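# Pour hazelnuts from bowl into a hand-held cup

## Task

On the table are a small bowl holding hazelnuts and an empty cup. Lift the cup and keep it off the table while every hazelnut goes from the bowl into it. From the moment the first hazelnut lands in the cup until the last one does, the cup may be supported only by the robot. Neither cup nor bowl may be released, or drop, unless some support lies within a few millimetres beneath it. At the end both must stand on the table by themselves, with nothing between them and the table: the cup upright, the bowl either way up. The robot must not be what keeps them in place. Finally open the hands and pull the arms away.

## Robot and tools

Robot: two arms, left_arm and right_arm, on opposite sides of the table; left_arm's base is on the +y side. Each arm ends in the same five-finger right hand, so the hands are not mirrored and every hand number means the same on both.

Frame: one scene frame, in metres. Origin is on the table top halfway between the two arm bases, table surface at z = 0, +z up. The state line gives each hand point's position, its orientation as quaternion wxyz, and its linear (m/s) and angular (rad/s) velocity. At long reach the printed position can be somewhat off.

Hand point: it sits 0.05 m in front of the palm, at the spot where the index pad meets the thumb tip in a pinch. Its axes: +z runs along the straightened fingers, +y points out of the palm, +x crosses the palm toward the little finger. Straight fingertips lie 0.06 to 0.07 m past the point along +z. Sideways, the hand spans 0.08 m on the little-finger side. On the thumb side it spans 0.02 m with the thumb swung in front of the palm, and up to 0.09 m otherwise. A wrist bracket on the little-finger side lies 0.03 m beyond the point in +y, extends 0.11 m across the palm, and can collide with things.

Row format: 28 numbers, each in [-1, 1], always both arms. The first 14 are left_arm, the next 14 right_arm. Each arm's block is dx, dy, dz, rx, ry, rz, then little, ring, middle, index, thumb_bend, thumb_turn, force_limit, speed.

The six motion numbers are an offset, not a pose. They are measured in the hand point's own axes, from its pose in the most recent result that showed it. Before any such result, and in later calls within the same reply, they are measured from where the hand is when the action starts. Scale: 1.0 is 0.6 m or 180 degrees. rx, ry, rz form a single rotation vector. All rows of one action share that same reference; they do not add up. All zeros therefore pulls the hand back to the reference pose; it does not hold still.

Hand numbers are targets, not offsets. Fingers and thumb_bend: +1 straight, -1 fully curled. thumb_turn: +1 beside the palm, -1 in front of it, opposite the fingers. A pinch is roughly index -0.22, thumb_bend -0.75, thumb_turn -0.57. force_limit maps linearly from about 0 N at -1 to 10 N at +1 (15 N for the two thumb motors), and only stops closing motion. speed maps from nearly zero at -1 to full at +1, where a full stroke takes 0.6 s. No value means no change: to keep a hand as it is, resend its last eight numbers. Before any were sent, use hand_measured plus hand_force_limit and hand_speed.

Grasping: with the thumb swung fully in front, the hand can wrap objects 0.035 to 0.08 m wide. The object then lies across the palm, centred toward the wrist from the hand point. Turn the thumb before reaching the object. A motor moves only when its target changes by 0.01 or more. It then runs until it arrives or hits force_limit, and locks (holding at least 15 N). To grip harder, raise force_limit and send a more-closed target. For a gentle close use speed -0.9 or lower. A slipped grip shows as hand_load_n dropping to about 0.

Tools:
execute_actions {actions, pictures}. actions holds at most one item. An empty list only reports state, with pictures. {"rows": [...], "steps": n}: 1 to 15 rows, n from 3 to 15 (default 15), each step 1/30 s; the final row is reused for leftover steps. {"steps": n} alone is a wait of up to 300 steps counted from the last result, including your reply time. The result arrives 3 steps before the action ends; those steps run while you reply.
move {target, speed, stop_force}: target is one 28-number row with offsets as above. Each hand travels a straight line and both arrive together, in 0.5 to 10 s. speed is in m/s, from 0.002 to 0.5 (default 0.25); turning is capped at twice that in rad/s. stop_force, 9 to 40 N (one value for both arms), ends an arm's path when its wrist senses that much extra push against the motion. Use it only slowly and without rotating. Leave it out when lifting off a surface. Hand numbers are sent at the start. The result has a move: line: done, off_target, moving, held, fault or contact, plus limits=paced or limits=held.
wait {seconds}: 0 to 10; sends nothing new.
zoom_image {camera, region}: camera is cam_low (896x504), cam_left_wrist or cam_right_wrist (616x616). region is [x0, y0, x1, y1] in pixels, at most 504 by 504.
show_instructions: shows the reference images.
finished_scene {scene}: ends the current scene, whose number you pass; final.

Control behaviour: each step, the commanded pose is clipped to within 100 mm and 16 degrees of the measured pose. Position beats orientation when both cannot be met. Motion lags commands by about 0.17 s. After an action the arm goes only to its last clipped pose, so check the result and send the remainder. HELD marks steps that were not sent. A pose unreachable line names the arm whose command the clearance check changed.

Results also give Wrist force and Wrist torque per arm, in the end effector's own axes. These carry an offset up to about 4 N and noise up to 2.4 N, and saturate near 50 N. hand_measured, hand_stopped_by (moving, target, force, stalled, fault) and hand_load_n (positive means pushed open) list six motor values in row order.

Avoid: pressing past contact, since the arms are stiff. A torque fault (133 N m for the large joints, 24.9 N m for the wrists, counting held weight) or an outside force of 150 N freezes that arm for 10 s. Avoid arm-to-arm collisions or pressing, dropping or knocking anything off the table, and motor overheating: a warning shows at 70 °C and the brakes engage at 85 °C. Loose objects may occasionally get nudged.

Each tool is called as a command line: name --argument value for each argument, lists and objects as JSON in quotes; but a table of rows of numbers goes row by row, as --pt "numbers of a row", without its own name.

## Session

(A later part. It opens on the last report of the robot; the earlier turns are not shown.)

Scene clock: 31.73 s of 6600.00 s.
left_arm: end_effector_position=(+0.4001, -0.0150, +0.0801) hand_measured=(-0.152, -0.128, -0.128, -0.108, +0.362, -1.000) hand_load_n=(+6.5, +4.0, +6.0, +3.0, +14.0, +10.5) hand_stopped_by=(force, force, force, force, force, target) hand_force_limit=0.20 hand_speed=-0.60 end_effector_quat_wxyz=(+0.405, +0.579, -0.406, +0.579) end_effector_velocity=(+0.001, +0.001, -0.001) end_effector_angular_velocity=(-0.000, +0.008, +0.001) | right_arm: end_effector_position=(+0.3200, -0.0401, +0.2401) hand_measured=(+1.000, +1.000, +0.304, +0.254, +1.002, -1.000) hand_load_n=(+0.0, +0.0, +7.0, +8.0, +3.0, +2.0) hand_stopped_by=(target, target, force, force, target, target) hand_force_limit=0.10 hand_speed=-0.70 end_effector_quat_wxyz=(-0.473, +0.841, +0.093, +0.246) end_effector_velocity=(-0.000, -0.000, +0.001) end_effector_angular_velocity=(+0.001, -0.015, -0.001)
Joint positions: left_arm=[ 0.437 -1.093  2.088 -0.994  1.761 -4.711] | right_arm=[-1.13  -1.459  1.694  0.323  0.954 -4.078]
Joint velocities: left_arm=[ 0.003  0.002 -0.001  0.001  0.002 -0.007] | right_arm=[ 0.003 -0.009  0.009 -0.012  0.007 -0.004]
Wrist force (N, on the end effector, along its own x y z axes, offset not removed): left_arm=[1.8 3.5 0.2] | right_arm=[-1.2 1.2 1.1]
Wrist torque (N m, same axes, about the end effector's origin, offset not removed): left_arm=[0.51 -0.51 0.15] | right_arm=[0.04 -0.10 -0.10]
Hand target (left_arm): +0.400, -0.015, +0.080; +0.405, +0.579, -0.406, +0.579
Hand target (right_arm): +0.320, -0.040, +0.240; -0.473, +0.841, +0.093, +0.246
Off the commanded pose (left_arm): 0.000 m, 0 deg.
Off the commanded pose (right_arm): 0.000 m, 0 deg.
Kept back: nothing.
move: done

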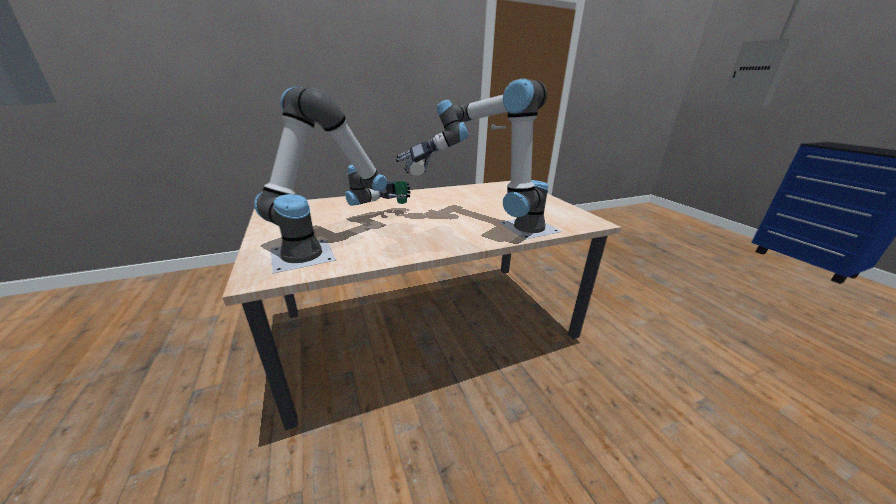

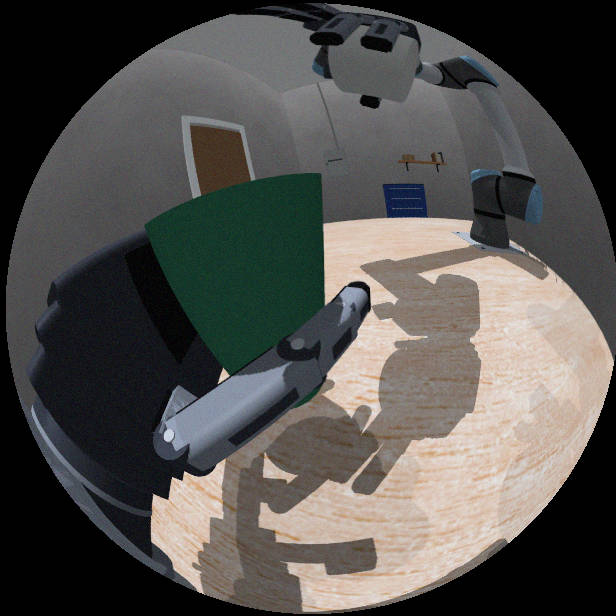

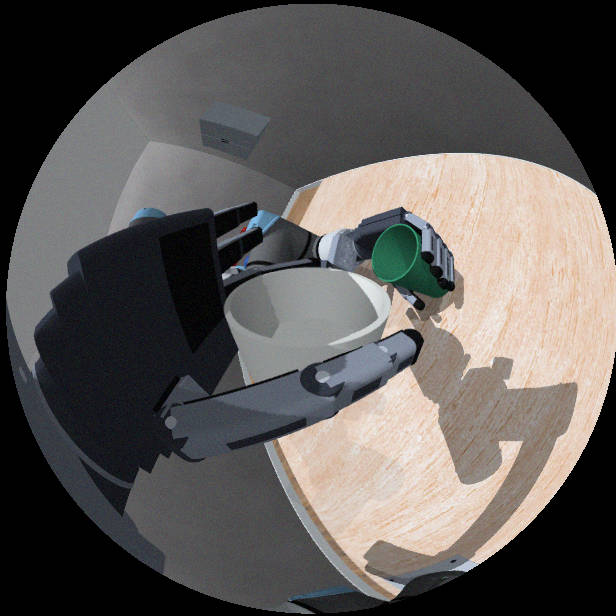

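move --target '[-0.0618,-0.1921,-0.1873,0.0833,0,0,-0.6,-0.6,-0.6,-0.6,-0.7,-1,0.2,-0.6, 0.0667,0.4781,0.073,0,0.1667,-0.2887,1,1,-0.2,-0.2,1,-1,0.1,-0.7]' --speed 0.3

zoom_image --camera "cam_low" --region '[220, 160, 630, 310]'

Scene clock: 34.33 s of 6600.00 s.
left_arm: end_effector_position=(+0.4698, +0.1300, +0.0432) hand_measured=(-0.152, -0.128, -0.128, -0.108, +0.362, -1.000) hand_load_n=(+6.5, +4.0, +6.0, +3.0, +14.0, +10.5) hand_stopped_by=(force, force, force, force, force, target) hand_force_limit=0.20 hand_speed=-0.60 end_effector_quat_wxyz=(+0.326, +0.627, -0.327, +0.627) end_effector_velocity=(-0.000, +0.001, -0.001) end_effector_angular_velocity=(+0.001, +0.001, -0.000) | right_arm: end_effector_position=(+0.4804, -0.1598, +0.0262) hand_measured=(+1.000, +1.000, +0.304, +0.254, +1.002, -1.000) hand_load_n=(+0.0, +0.0, +7.0, +8.0, +3.0, +2.5) hand_stopped_by=(target, target, force, force, target, target) hand_force_limit=0.10 hand_speed=-0.70 end_effector_quat_wxyz=(-0.326, +0.627, +0.326, +0.627) end_effector_velocity=(+0.002, -0.000, -0.001) end_effector_angular_velocity=(+0.009, -0.011, +0.001)
Joint positions: left_arm=[ 0.656 -1.092  2.292 -1.2    1.719 -4.711] | right_arm=[-1.464 -1.04   2.292 -1.252  0.783 -4.712]
Joint velocities: left_arm=[ 0.001  0.001  0.002 -0.001  0.001  0.   ] | right_arm=[-0.002  0.013  0.002 -0.034 -0.003  0.01 ]
Wrist force (N, on the end effector, along its own x y z axes, offset not removed): left_arm=[2.1 0.3 0.9] | right_arm=[-1.4 -1.0 3.3]
Wrist torque (N m, same axes, about the end effector's origin, offset not removed): left_arm=[0.07 -0.48 0.01] | right_arm=[-0.29 -0.19 -0.02]
Hand target (left_arm): +0.470, +0.130, +0.043; +0.326, +0.627, -0.327, +0.627
Hand target (right_arm): +0.481, -0.160, +0.026; -0.326, +0.627, +0.326, +0.628
Off the commanded pose (left_arm): 0.000 m, 0 deg.
Off the commanded pose (right_arm): 0.000 m, 0 deg.
Kept back: nothing.
move: done

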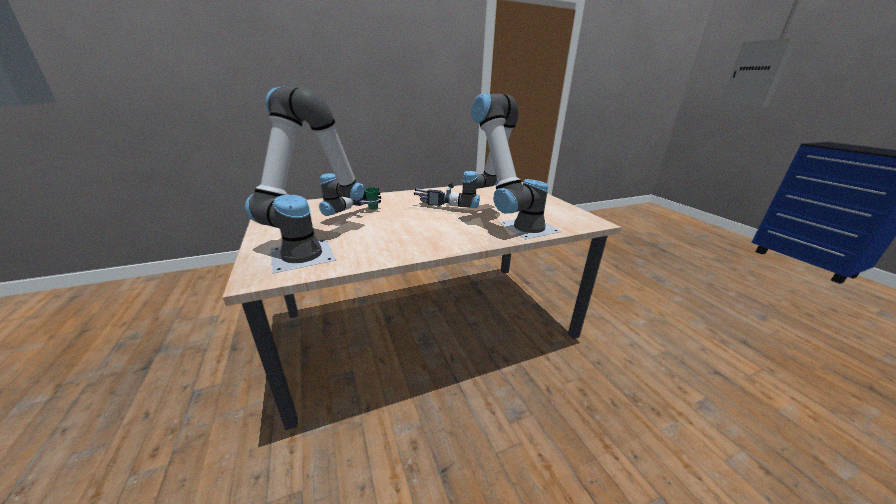

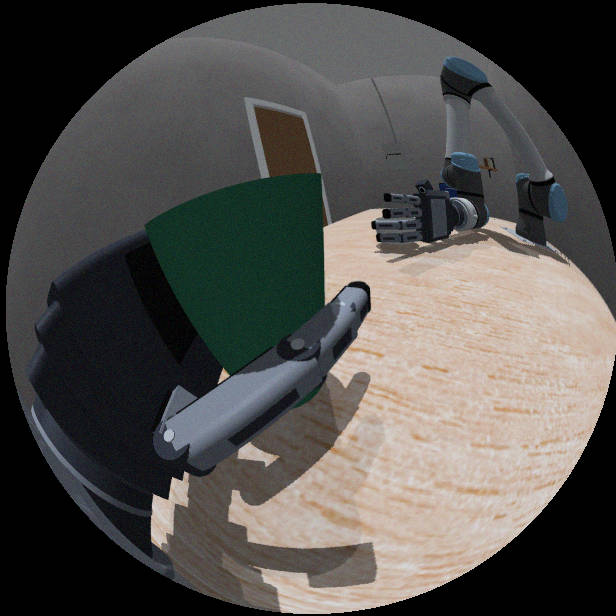

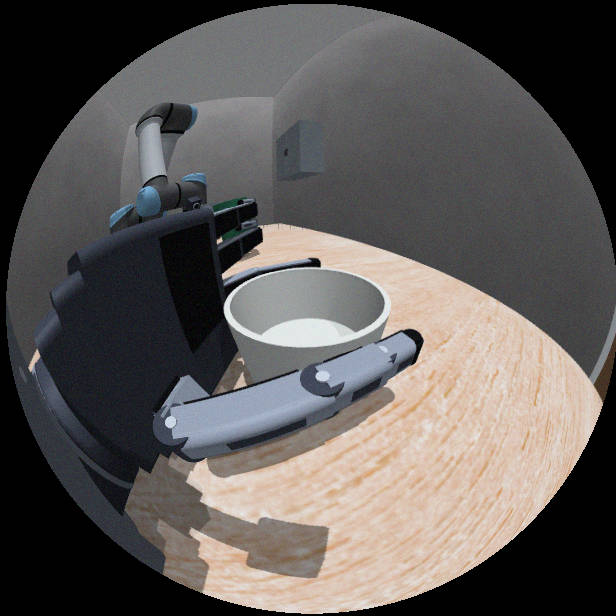

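Region (220, 160, 630, 310) of cam_low's 896x504 image, scaled by 1.229, with more detail than that image has; it fills the top 184 rows of this view, and the rest is white.

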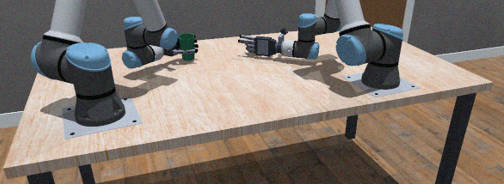

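move --target '[-0.017,0,0,0,0,0,-0.6,-0.6,-0.6,-0.6,-0.7,-1,0.2,-0.6, -0.02,0,0,0,0,0,1,1,-0.2,-0.2,1,-1,0.1,-0.7]' --speed 0.008 --stop_force 9

Scene clock: 36.27 s of 6600.00 s.
left_arm: end_effector_position=(+0.4698, +0.1300, +0.0347) hand_measured=(-0.152, -0.128, -0.128, -0.108, +0.362, -1.000) hand_load_n=(+7.0, +4.0, +5.5, +2.0, +14.0, +6.5) hand_stopped_by=(force, force, force, force, force, target) hand_force_limit=0.20 hand_speed=-0.60 end_effector_quat_wxyz=(+0.326, +0.627, -0.327, +0.627) end_effector_velocity=(+0.000, -0.000, +0.002) end_effector_angular_velocity=(-0.001, -0.000, +0.000) | right_arm: end_effector_position=(+0.4805, -0.1598, +0.0157) hand_measured=(+1.000, +1.000, +0.304, +0.254, +1.002, -1.000) hand_load_n=(+0.0, +0.0, +7.5, +7.5, +3.0, -1.5) hand_stopped_by=(target, target, force, force, target, target) hand_force_limit=0.10 hand_speed=-0.70 end_effector_quat_wxyz=(-0.326, +0.627, +0.326, +0.628) end_effector_velocity=(-0.001, -0.000, -0.001) end_effector_angular_velocity=(-0.002, +0.008, -0.000)
Joint positions: left_arm=[ 0.656 -1.067  2.293 -1.225  1.719 -4.711] | right_arm=[-1.464 -1.008  2.291 -1.283  0.783 -4.712]
Joint velocities: left_arm=[-0.    -0.005  0.     0.004 -0.    -0.   ] | right_arm=[ 0.    -0.004  0.001  0.011  0.001 -0.   ]
Wrist force (N, on the end effector, along its own x y z axes, offset not removed): left_arm=[6.0 2.1 -1.7] | right_arm=[5.7 2.4 3.8]
Wrist torque (N m, same axes, about the end effector's origin, offset not removed): left_arm=[0.36 -0.42 -0.11] | right_arm=[0.00 0.02 -0.09]
Hand target (left_arm): +0.470, +0.130, +0.035; +0.326, +0.627, -0.327, +0.627
Hand target (right_arm): +0.480, -0.160, +0.016; -0.326, +0.627, +0.326, +0.628
Off the commanded pose (left_arm): 0.002 m, 0 deg.
Off the commanded pose (right_arm): 0.001 m, 0 deg.
Kept back: nothing.
move: contact (left_arm, right_arm)

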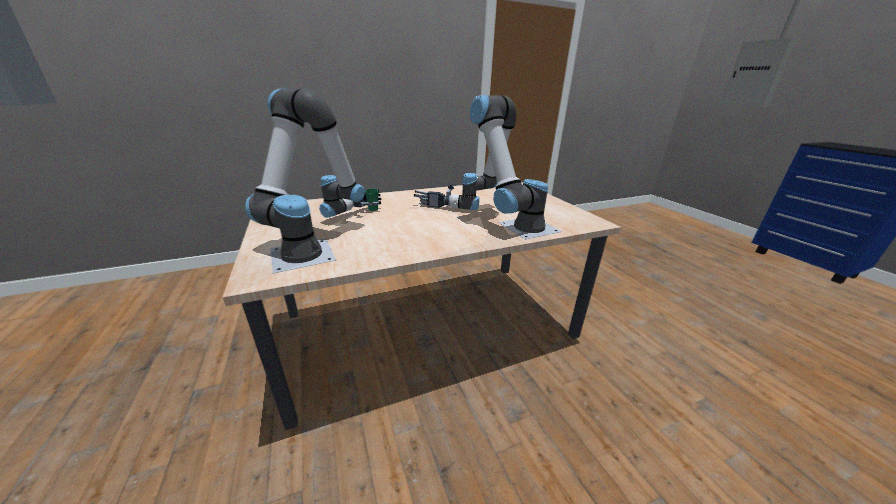

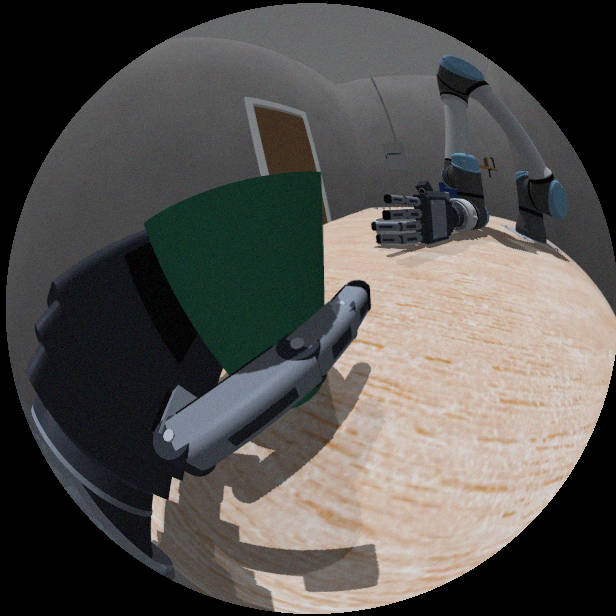

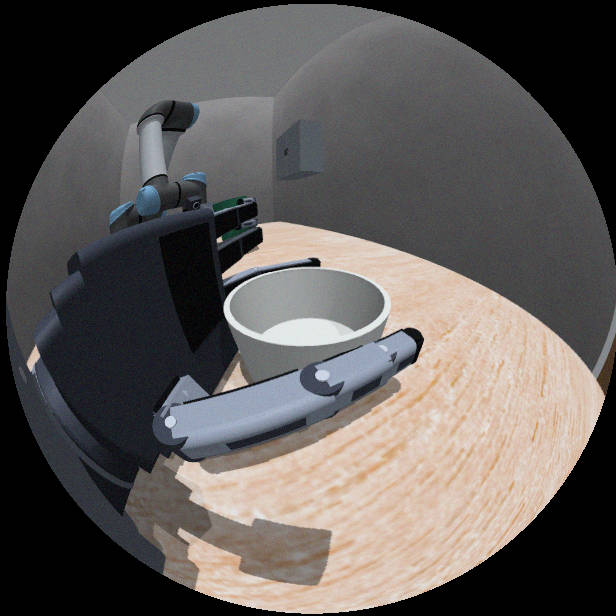

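Both down. Open the hands, then back off.

move --target '[0,0,0,0,0,0,1,1,1,1,1,-1,0.2,-0.2, 0,0,0,0,0,0,1,1,1,1,1,-1,0.1,0]'

move --target '[0,-0.05,-0.09,0,0,0,1,1,1,1,1,-1,0.2,-0.2, 0.01,-0.035,-0.065,0,0,0,1,1,1,1,1,-1,0.1,0]' --speed 0.12

Scene clock: 40.10 s of 6600.00 s.
left_arm: end_effector_position=(+0.4698, +0.1300, +0.0347) hand_measured=(+1.000, +1.000, +1.000, +1.000, +1.000, -1.000) hand_load_n=(+0.0, +0.0, +0.0, +0.0, +0.0, +0.0) hand_stopped_by=(target, target, target, target, target, target) hand_force_limit=0.20 hand_speed=-0.20 end_effector_quat_wxyz=(+0.326, +0.627, -0.327, +0.627) end_effector_velocity=(-0.000, -0.000, -0.000) end_effector_angular_velocity=(+0.001, +0.000, -0.001) | right_arm: end_effector_position=(+0.4805, -0.1599, +0.0157) hand_measured=(+1.000, +1.000, +1.000, +1.000, +1.000, -1.000) hand_load_n=(+0.0, +0.0, +0.0, +0.0, +0.0, +0.0) hand_stopped_by=(target, target, target, target, target, target) hand_force_limit=0.10 hand_speed=0.00 end_effector_quat_wxyz=(-0.326, +0.627, +0.326, +0.628) end_effector_velocity=(-0.000, +0.000, +0.000) end_effector_angular_velocity=(-0.000, -0.001, -0.000)
Joint positions: left_arm=[ 0.656 -1.067  2.293 -1.225  1.719 -4.711] | right_arm=[-1.464 -1.008  2.291 -1.283  0.783 -4.712]
Joint velocities: left_arm=[-0.001  0.001 -0.     0.     0.001  0.   ] | right_arm=[ 0.    -0.001  0.     0.     0.    -0.   ]
Wrist force (N, on the end effector, along its own x y z axes, offset not removed): left_arm=[1.7 2.1 -4.0] | right_arm=[-0.4 -0.3 0.5]
Wrist torque (N m, same axes, about the end effector's origin, offset not removed): left_arm=[0.54 -0.33 0.01] | right_arm=[-0.16 0.05 -0.19]
Hand target (left_arm): +0.470, +0.130, +0.035; +0.326, +0.627, -0.327, +0.627
Hand target (right_arm): +0.481, -0.160, +0.016; -0.326, +0.627, +0.326, +0.628
Off the commanded pose (left_arm): 0.000 m, 0 deg.
Off the commanded pose (right_arm): 0.000 m, 0 deg.
Kept back: nothing.
move: done

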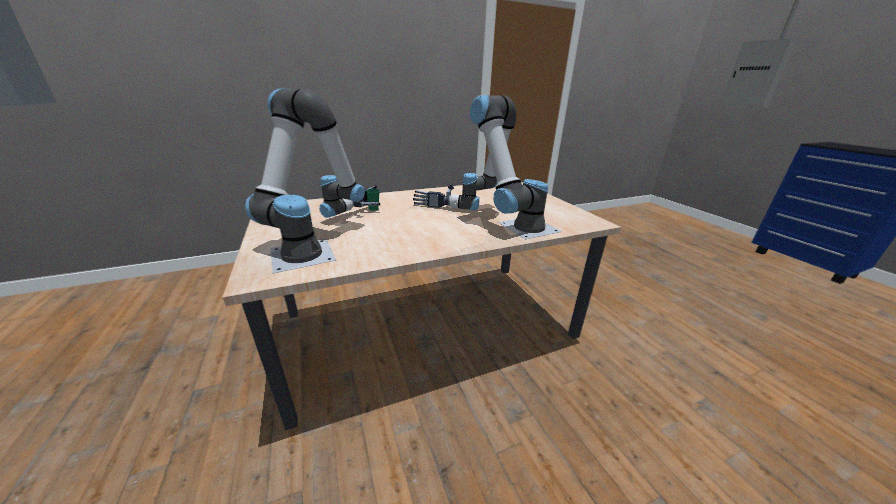

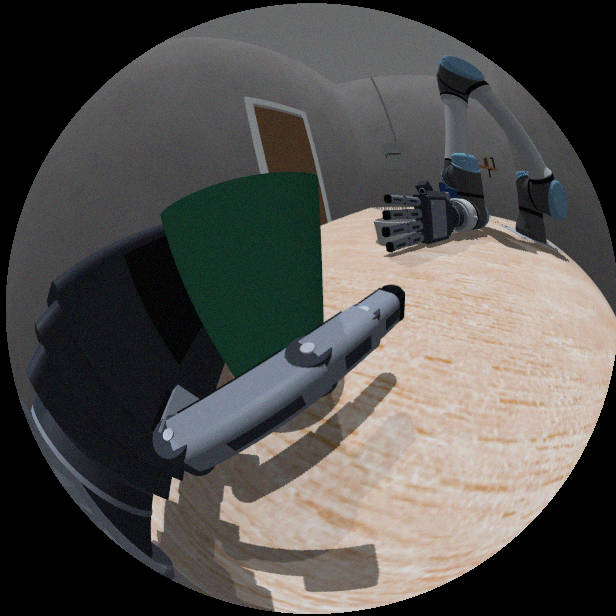

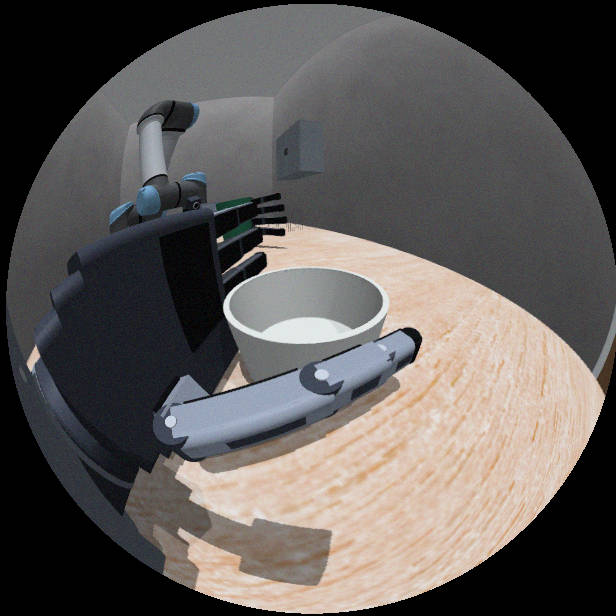

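Scene clock: 41.10 s of 6600.00 s.
left_arm: end_effector_position=(+0.4634, +0.1912, +0.0347) hand_measured=(+1.000, +1.000, +1.000, +1.000, +1.000, -1.000) hand_load_n=(+0.0, +0.0, +0.0, +0.0, +0.0, +0.0) hand_stopped_by=(target, target, target, target, target, target) hand_force_limit=0.20 hand_speed=-0.20 end_effector_quat_wxyz=(+0.326, +0.627, -0.327, +0.627) end_effector_velocity=(+0.000, +0.002, +0.001) end_effector_angular_velocity=(-0.001, -0.000, -0.001) | right_arm: end_effector_position=(+0.4411, -0.1797, +0.0216) hand_measured=(+1.000, +1.000, +1.000, +1.000, +1.000, -1.000) hand_load_n=(+0.0, +0.0, +0.0, +0.0, +0.0, +0.0) hand_stopped_by=(target, target, target, target, target, target) hand_force_limit=0.10 hand_speed=0.00 end_effector_quat_wxyz=(-0.326, +0.627, +0.326, +0.628) end_effector_velocity=(-0.002, -0.000, +0.000) end_effector_angular_velocity=(+0.001, +0.000, +0.002)
Joint positions: left_arm=[ 0.781 -1.097  2.373 -1.275  1.844 -4.711] | right_arm=[-1.508 -1.067  2.419 -1.352  0.739 -4.713]
Joint velocities: left_arm=[ 0.006 -0.001  0.001 -0.001  0.007 -0.001] | right_arm=[-0.002 -0.002  0.005 -0.003 -0.003  0.001]
Wrist force (N, on the end effector, along its own x y z axes, offset not removed): left_arm=[0.4 4.3 -1.1] | right_arm=[1.1 -0.2 -1.0]
Wrist torque (N m, same axes, about the end effector's origin, offset not removed): left_arm=[0.73 -0.07 0.15] | right_arm=[-0.06 -0.20 -0.10]
Hand target (left_arm): +0.463, +0.191, +0.035; +0.326, +0.627, -0.327, +0.627
Hand target (right_arm): +0.441, -0.180, +0.022; -0.326, +0.627, +0.326, +0.628
Off the commanded pose (left_arm): 0.000 m, 0 deg.
Off the commanded pose (right_arm): 0.000 m, 0 deg.
Kept back: nothing.
move: done

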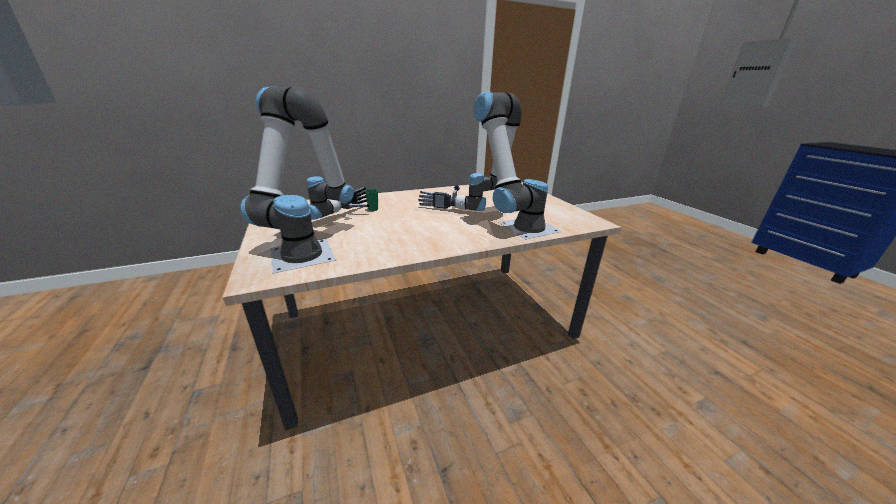

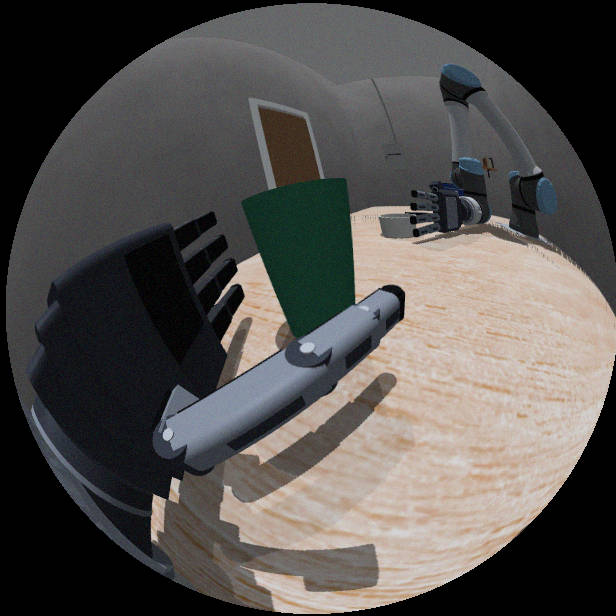

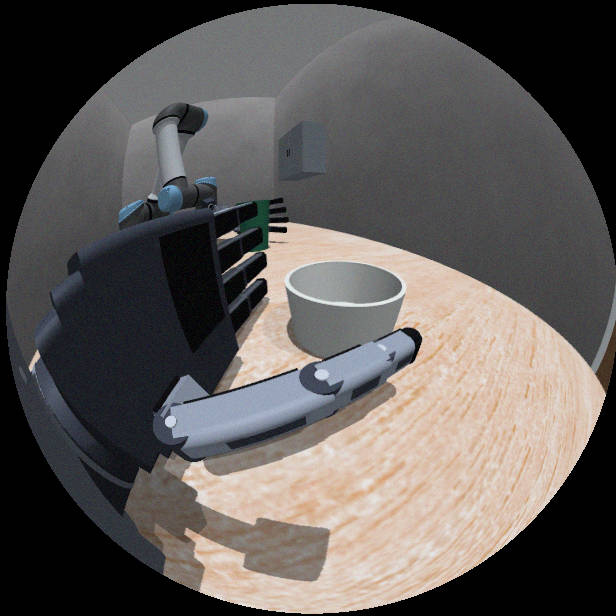

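move --target '[0.38,0,-0.03,0,0,0,1,1,1,1,1,-1,0.2,-0.2, 0.36,0,-0.03,0,0,0,1,1,1,1,1,-1,0.1,0]' --speed 0.35

Scene clock: 42.67 s of 6600.00 s.
left_arm: end_effector_position=(+0.4527, +0.2059, +0.2625) hand_measured=(+1.000, +1.000, +1.000, +1.000, +1.000, -1.000) hand_load_n=(+0.0, +0.0, +0.0, +0.0, +0.0, +0.0) hand_stopped_by=(target, target, target, target, target, target) hand_force_limit=0.20 hand_speed=-0.20 end_effector_quat_wxyz=(+0.326, +0.627, -0.327, +0.627) end_effector_velocity=(+0.001, +0.000, +0.001) end_effector_angular_velocity=(+0.005, +0.004, +0.002) | right_arm: end_effector_position=(+0.4305, -0.1944, +0.2375) hand_measured=(+1.000, +1.000, +1.000, +1.000, +1.000, -1.000) hand_load_n=(+0.0, +0.0, +0.0, +0.0, +0.0, +0.0) hand_stopped_by=(target, target, target, target, target, target) hand_force_limit=0.10 hand_speed=0.00 end_effector_quat_wxyz=(-0.326, +0.627, +0.326, +0.628) end_effector_velocity=(-0.000, -0.000, +0.002) end_effector_angular_velocity=(-0.010, +0.008, +0.000)
Joint positions: left_arm=[ 0.797 -1.688  2.198 -0.51   1.859 -4.712] | right_arm=[-1.556 -1.702  2.286 -0.587  0.691 -4.711]
Joint velocities: left_arm=[-0.    -0.002 -0.006  0.015 -0.002  0.002] | right_arm=[ 0.    -0.002 -0.012  0.034 -0.    -0.014]
Wrist force (N, on the end effector, along its own x y z axes, offset not removed): left_arm=[-0.2 1.2 0.2] | right_arm=[-0.2 -0.4 -0.8]
Wrist torque (N m, same axes, about the end effector's origin, offset not removed): left_arm=[0.19 -0.08 -0.09] | right_arm=[0.16 0.02 -0.12]
Hand target (left_arm): +0.453, +0.206, +0.263; +0.326, +0.627, -0.327, +0.627
Hand target (right_arm): +0.430, -0.194, +0.238; -0.326, +0.627, +0.326, +0.628
Off the commanded pose (left_arm): 0.000 m, 0 deg.
Off the commanded pose (right_arm): 0.000 m, 0 deg.
Kept back: nothing.
move: done

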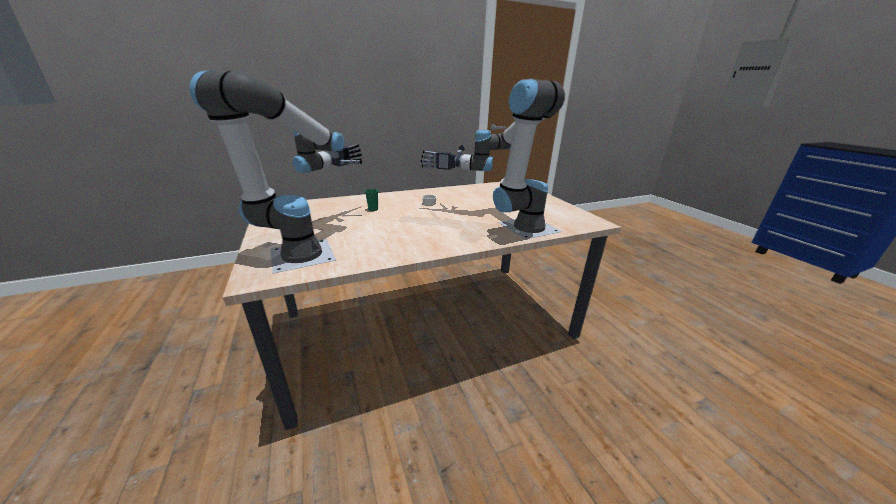

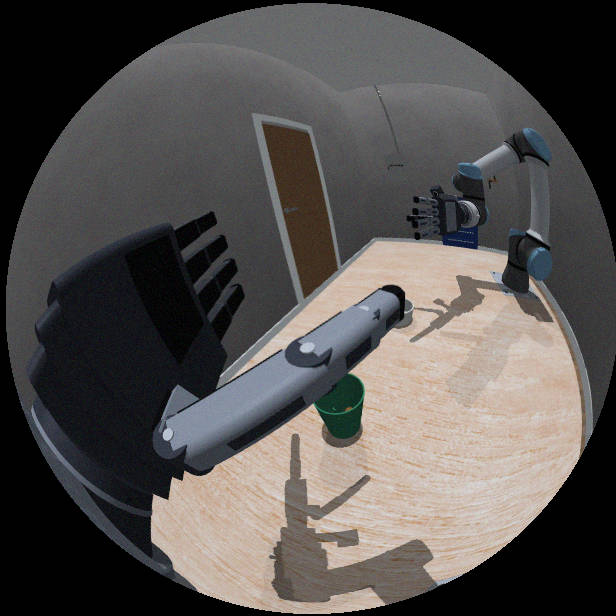

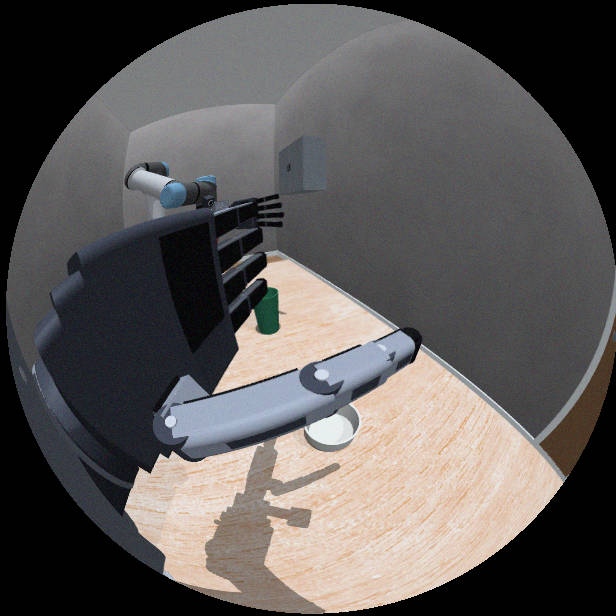

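finished_scene --scene 2

The scene is finished: the task was done.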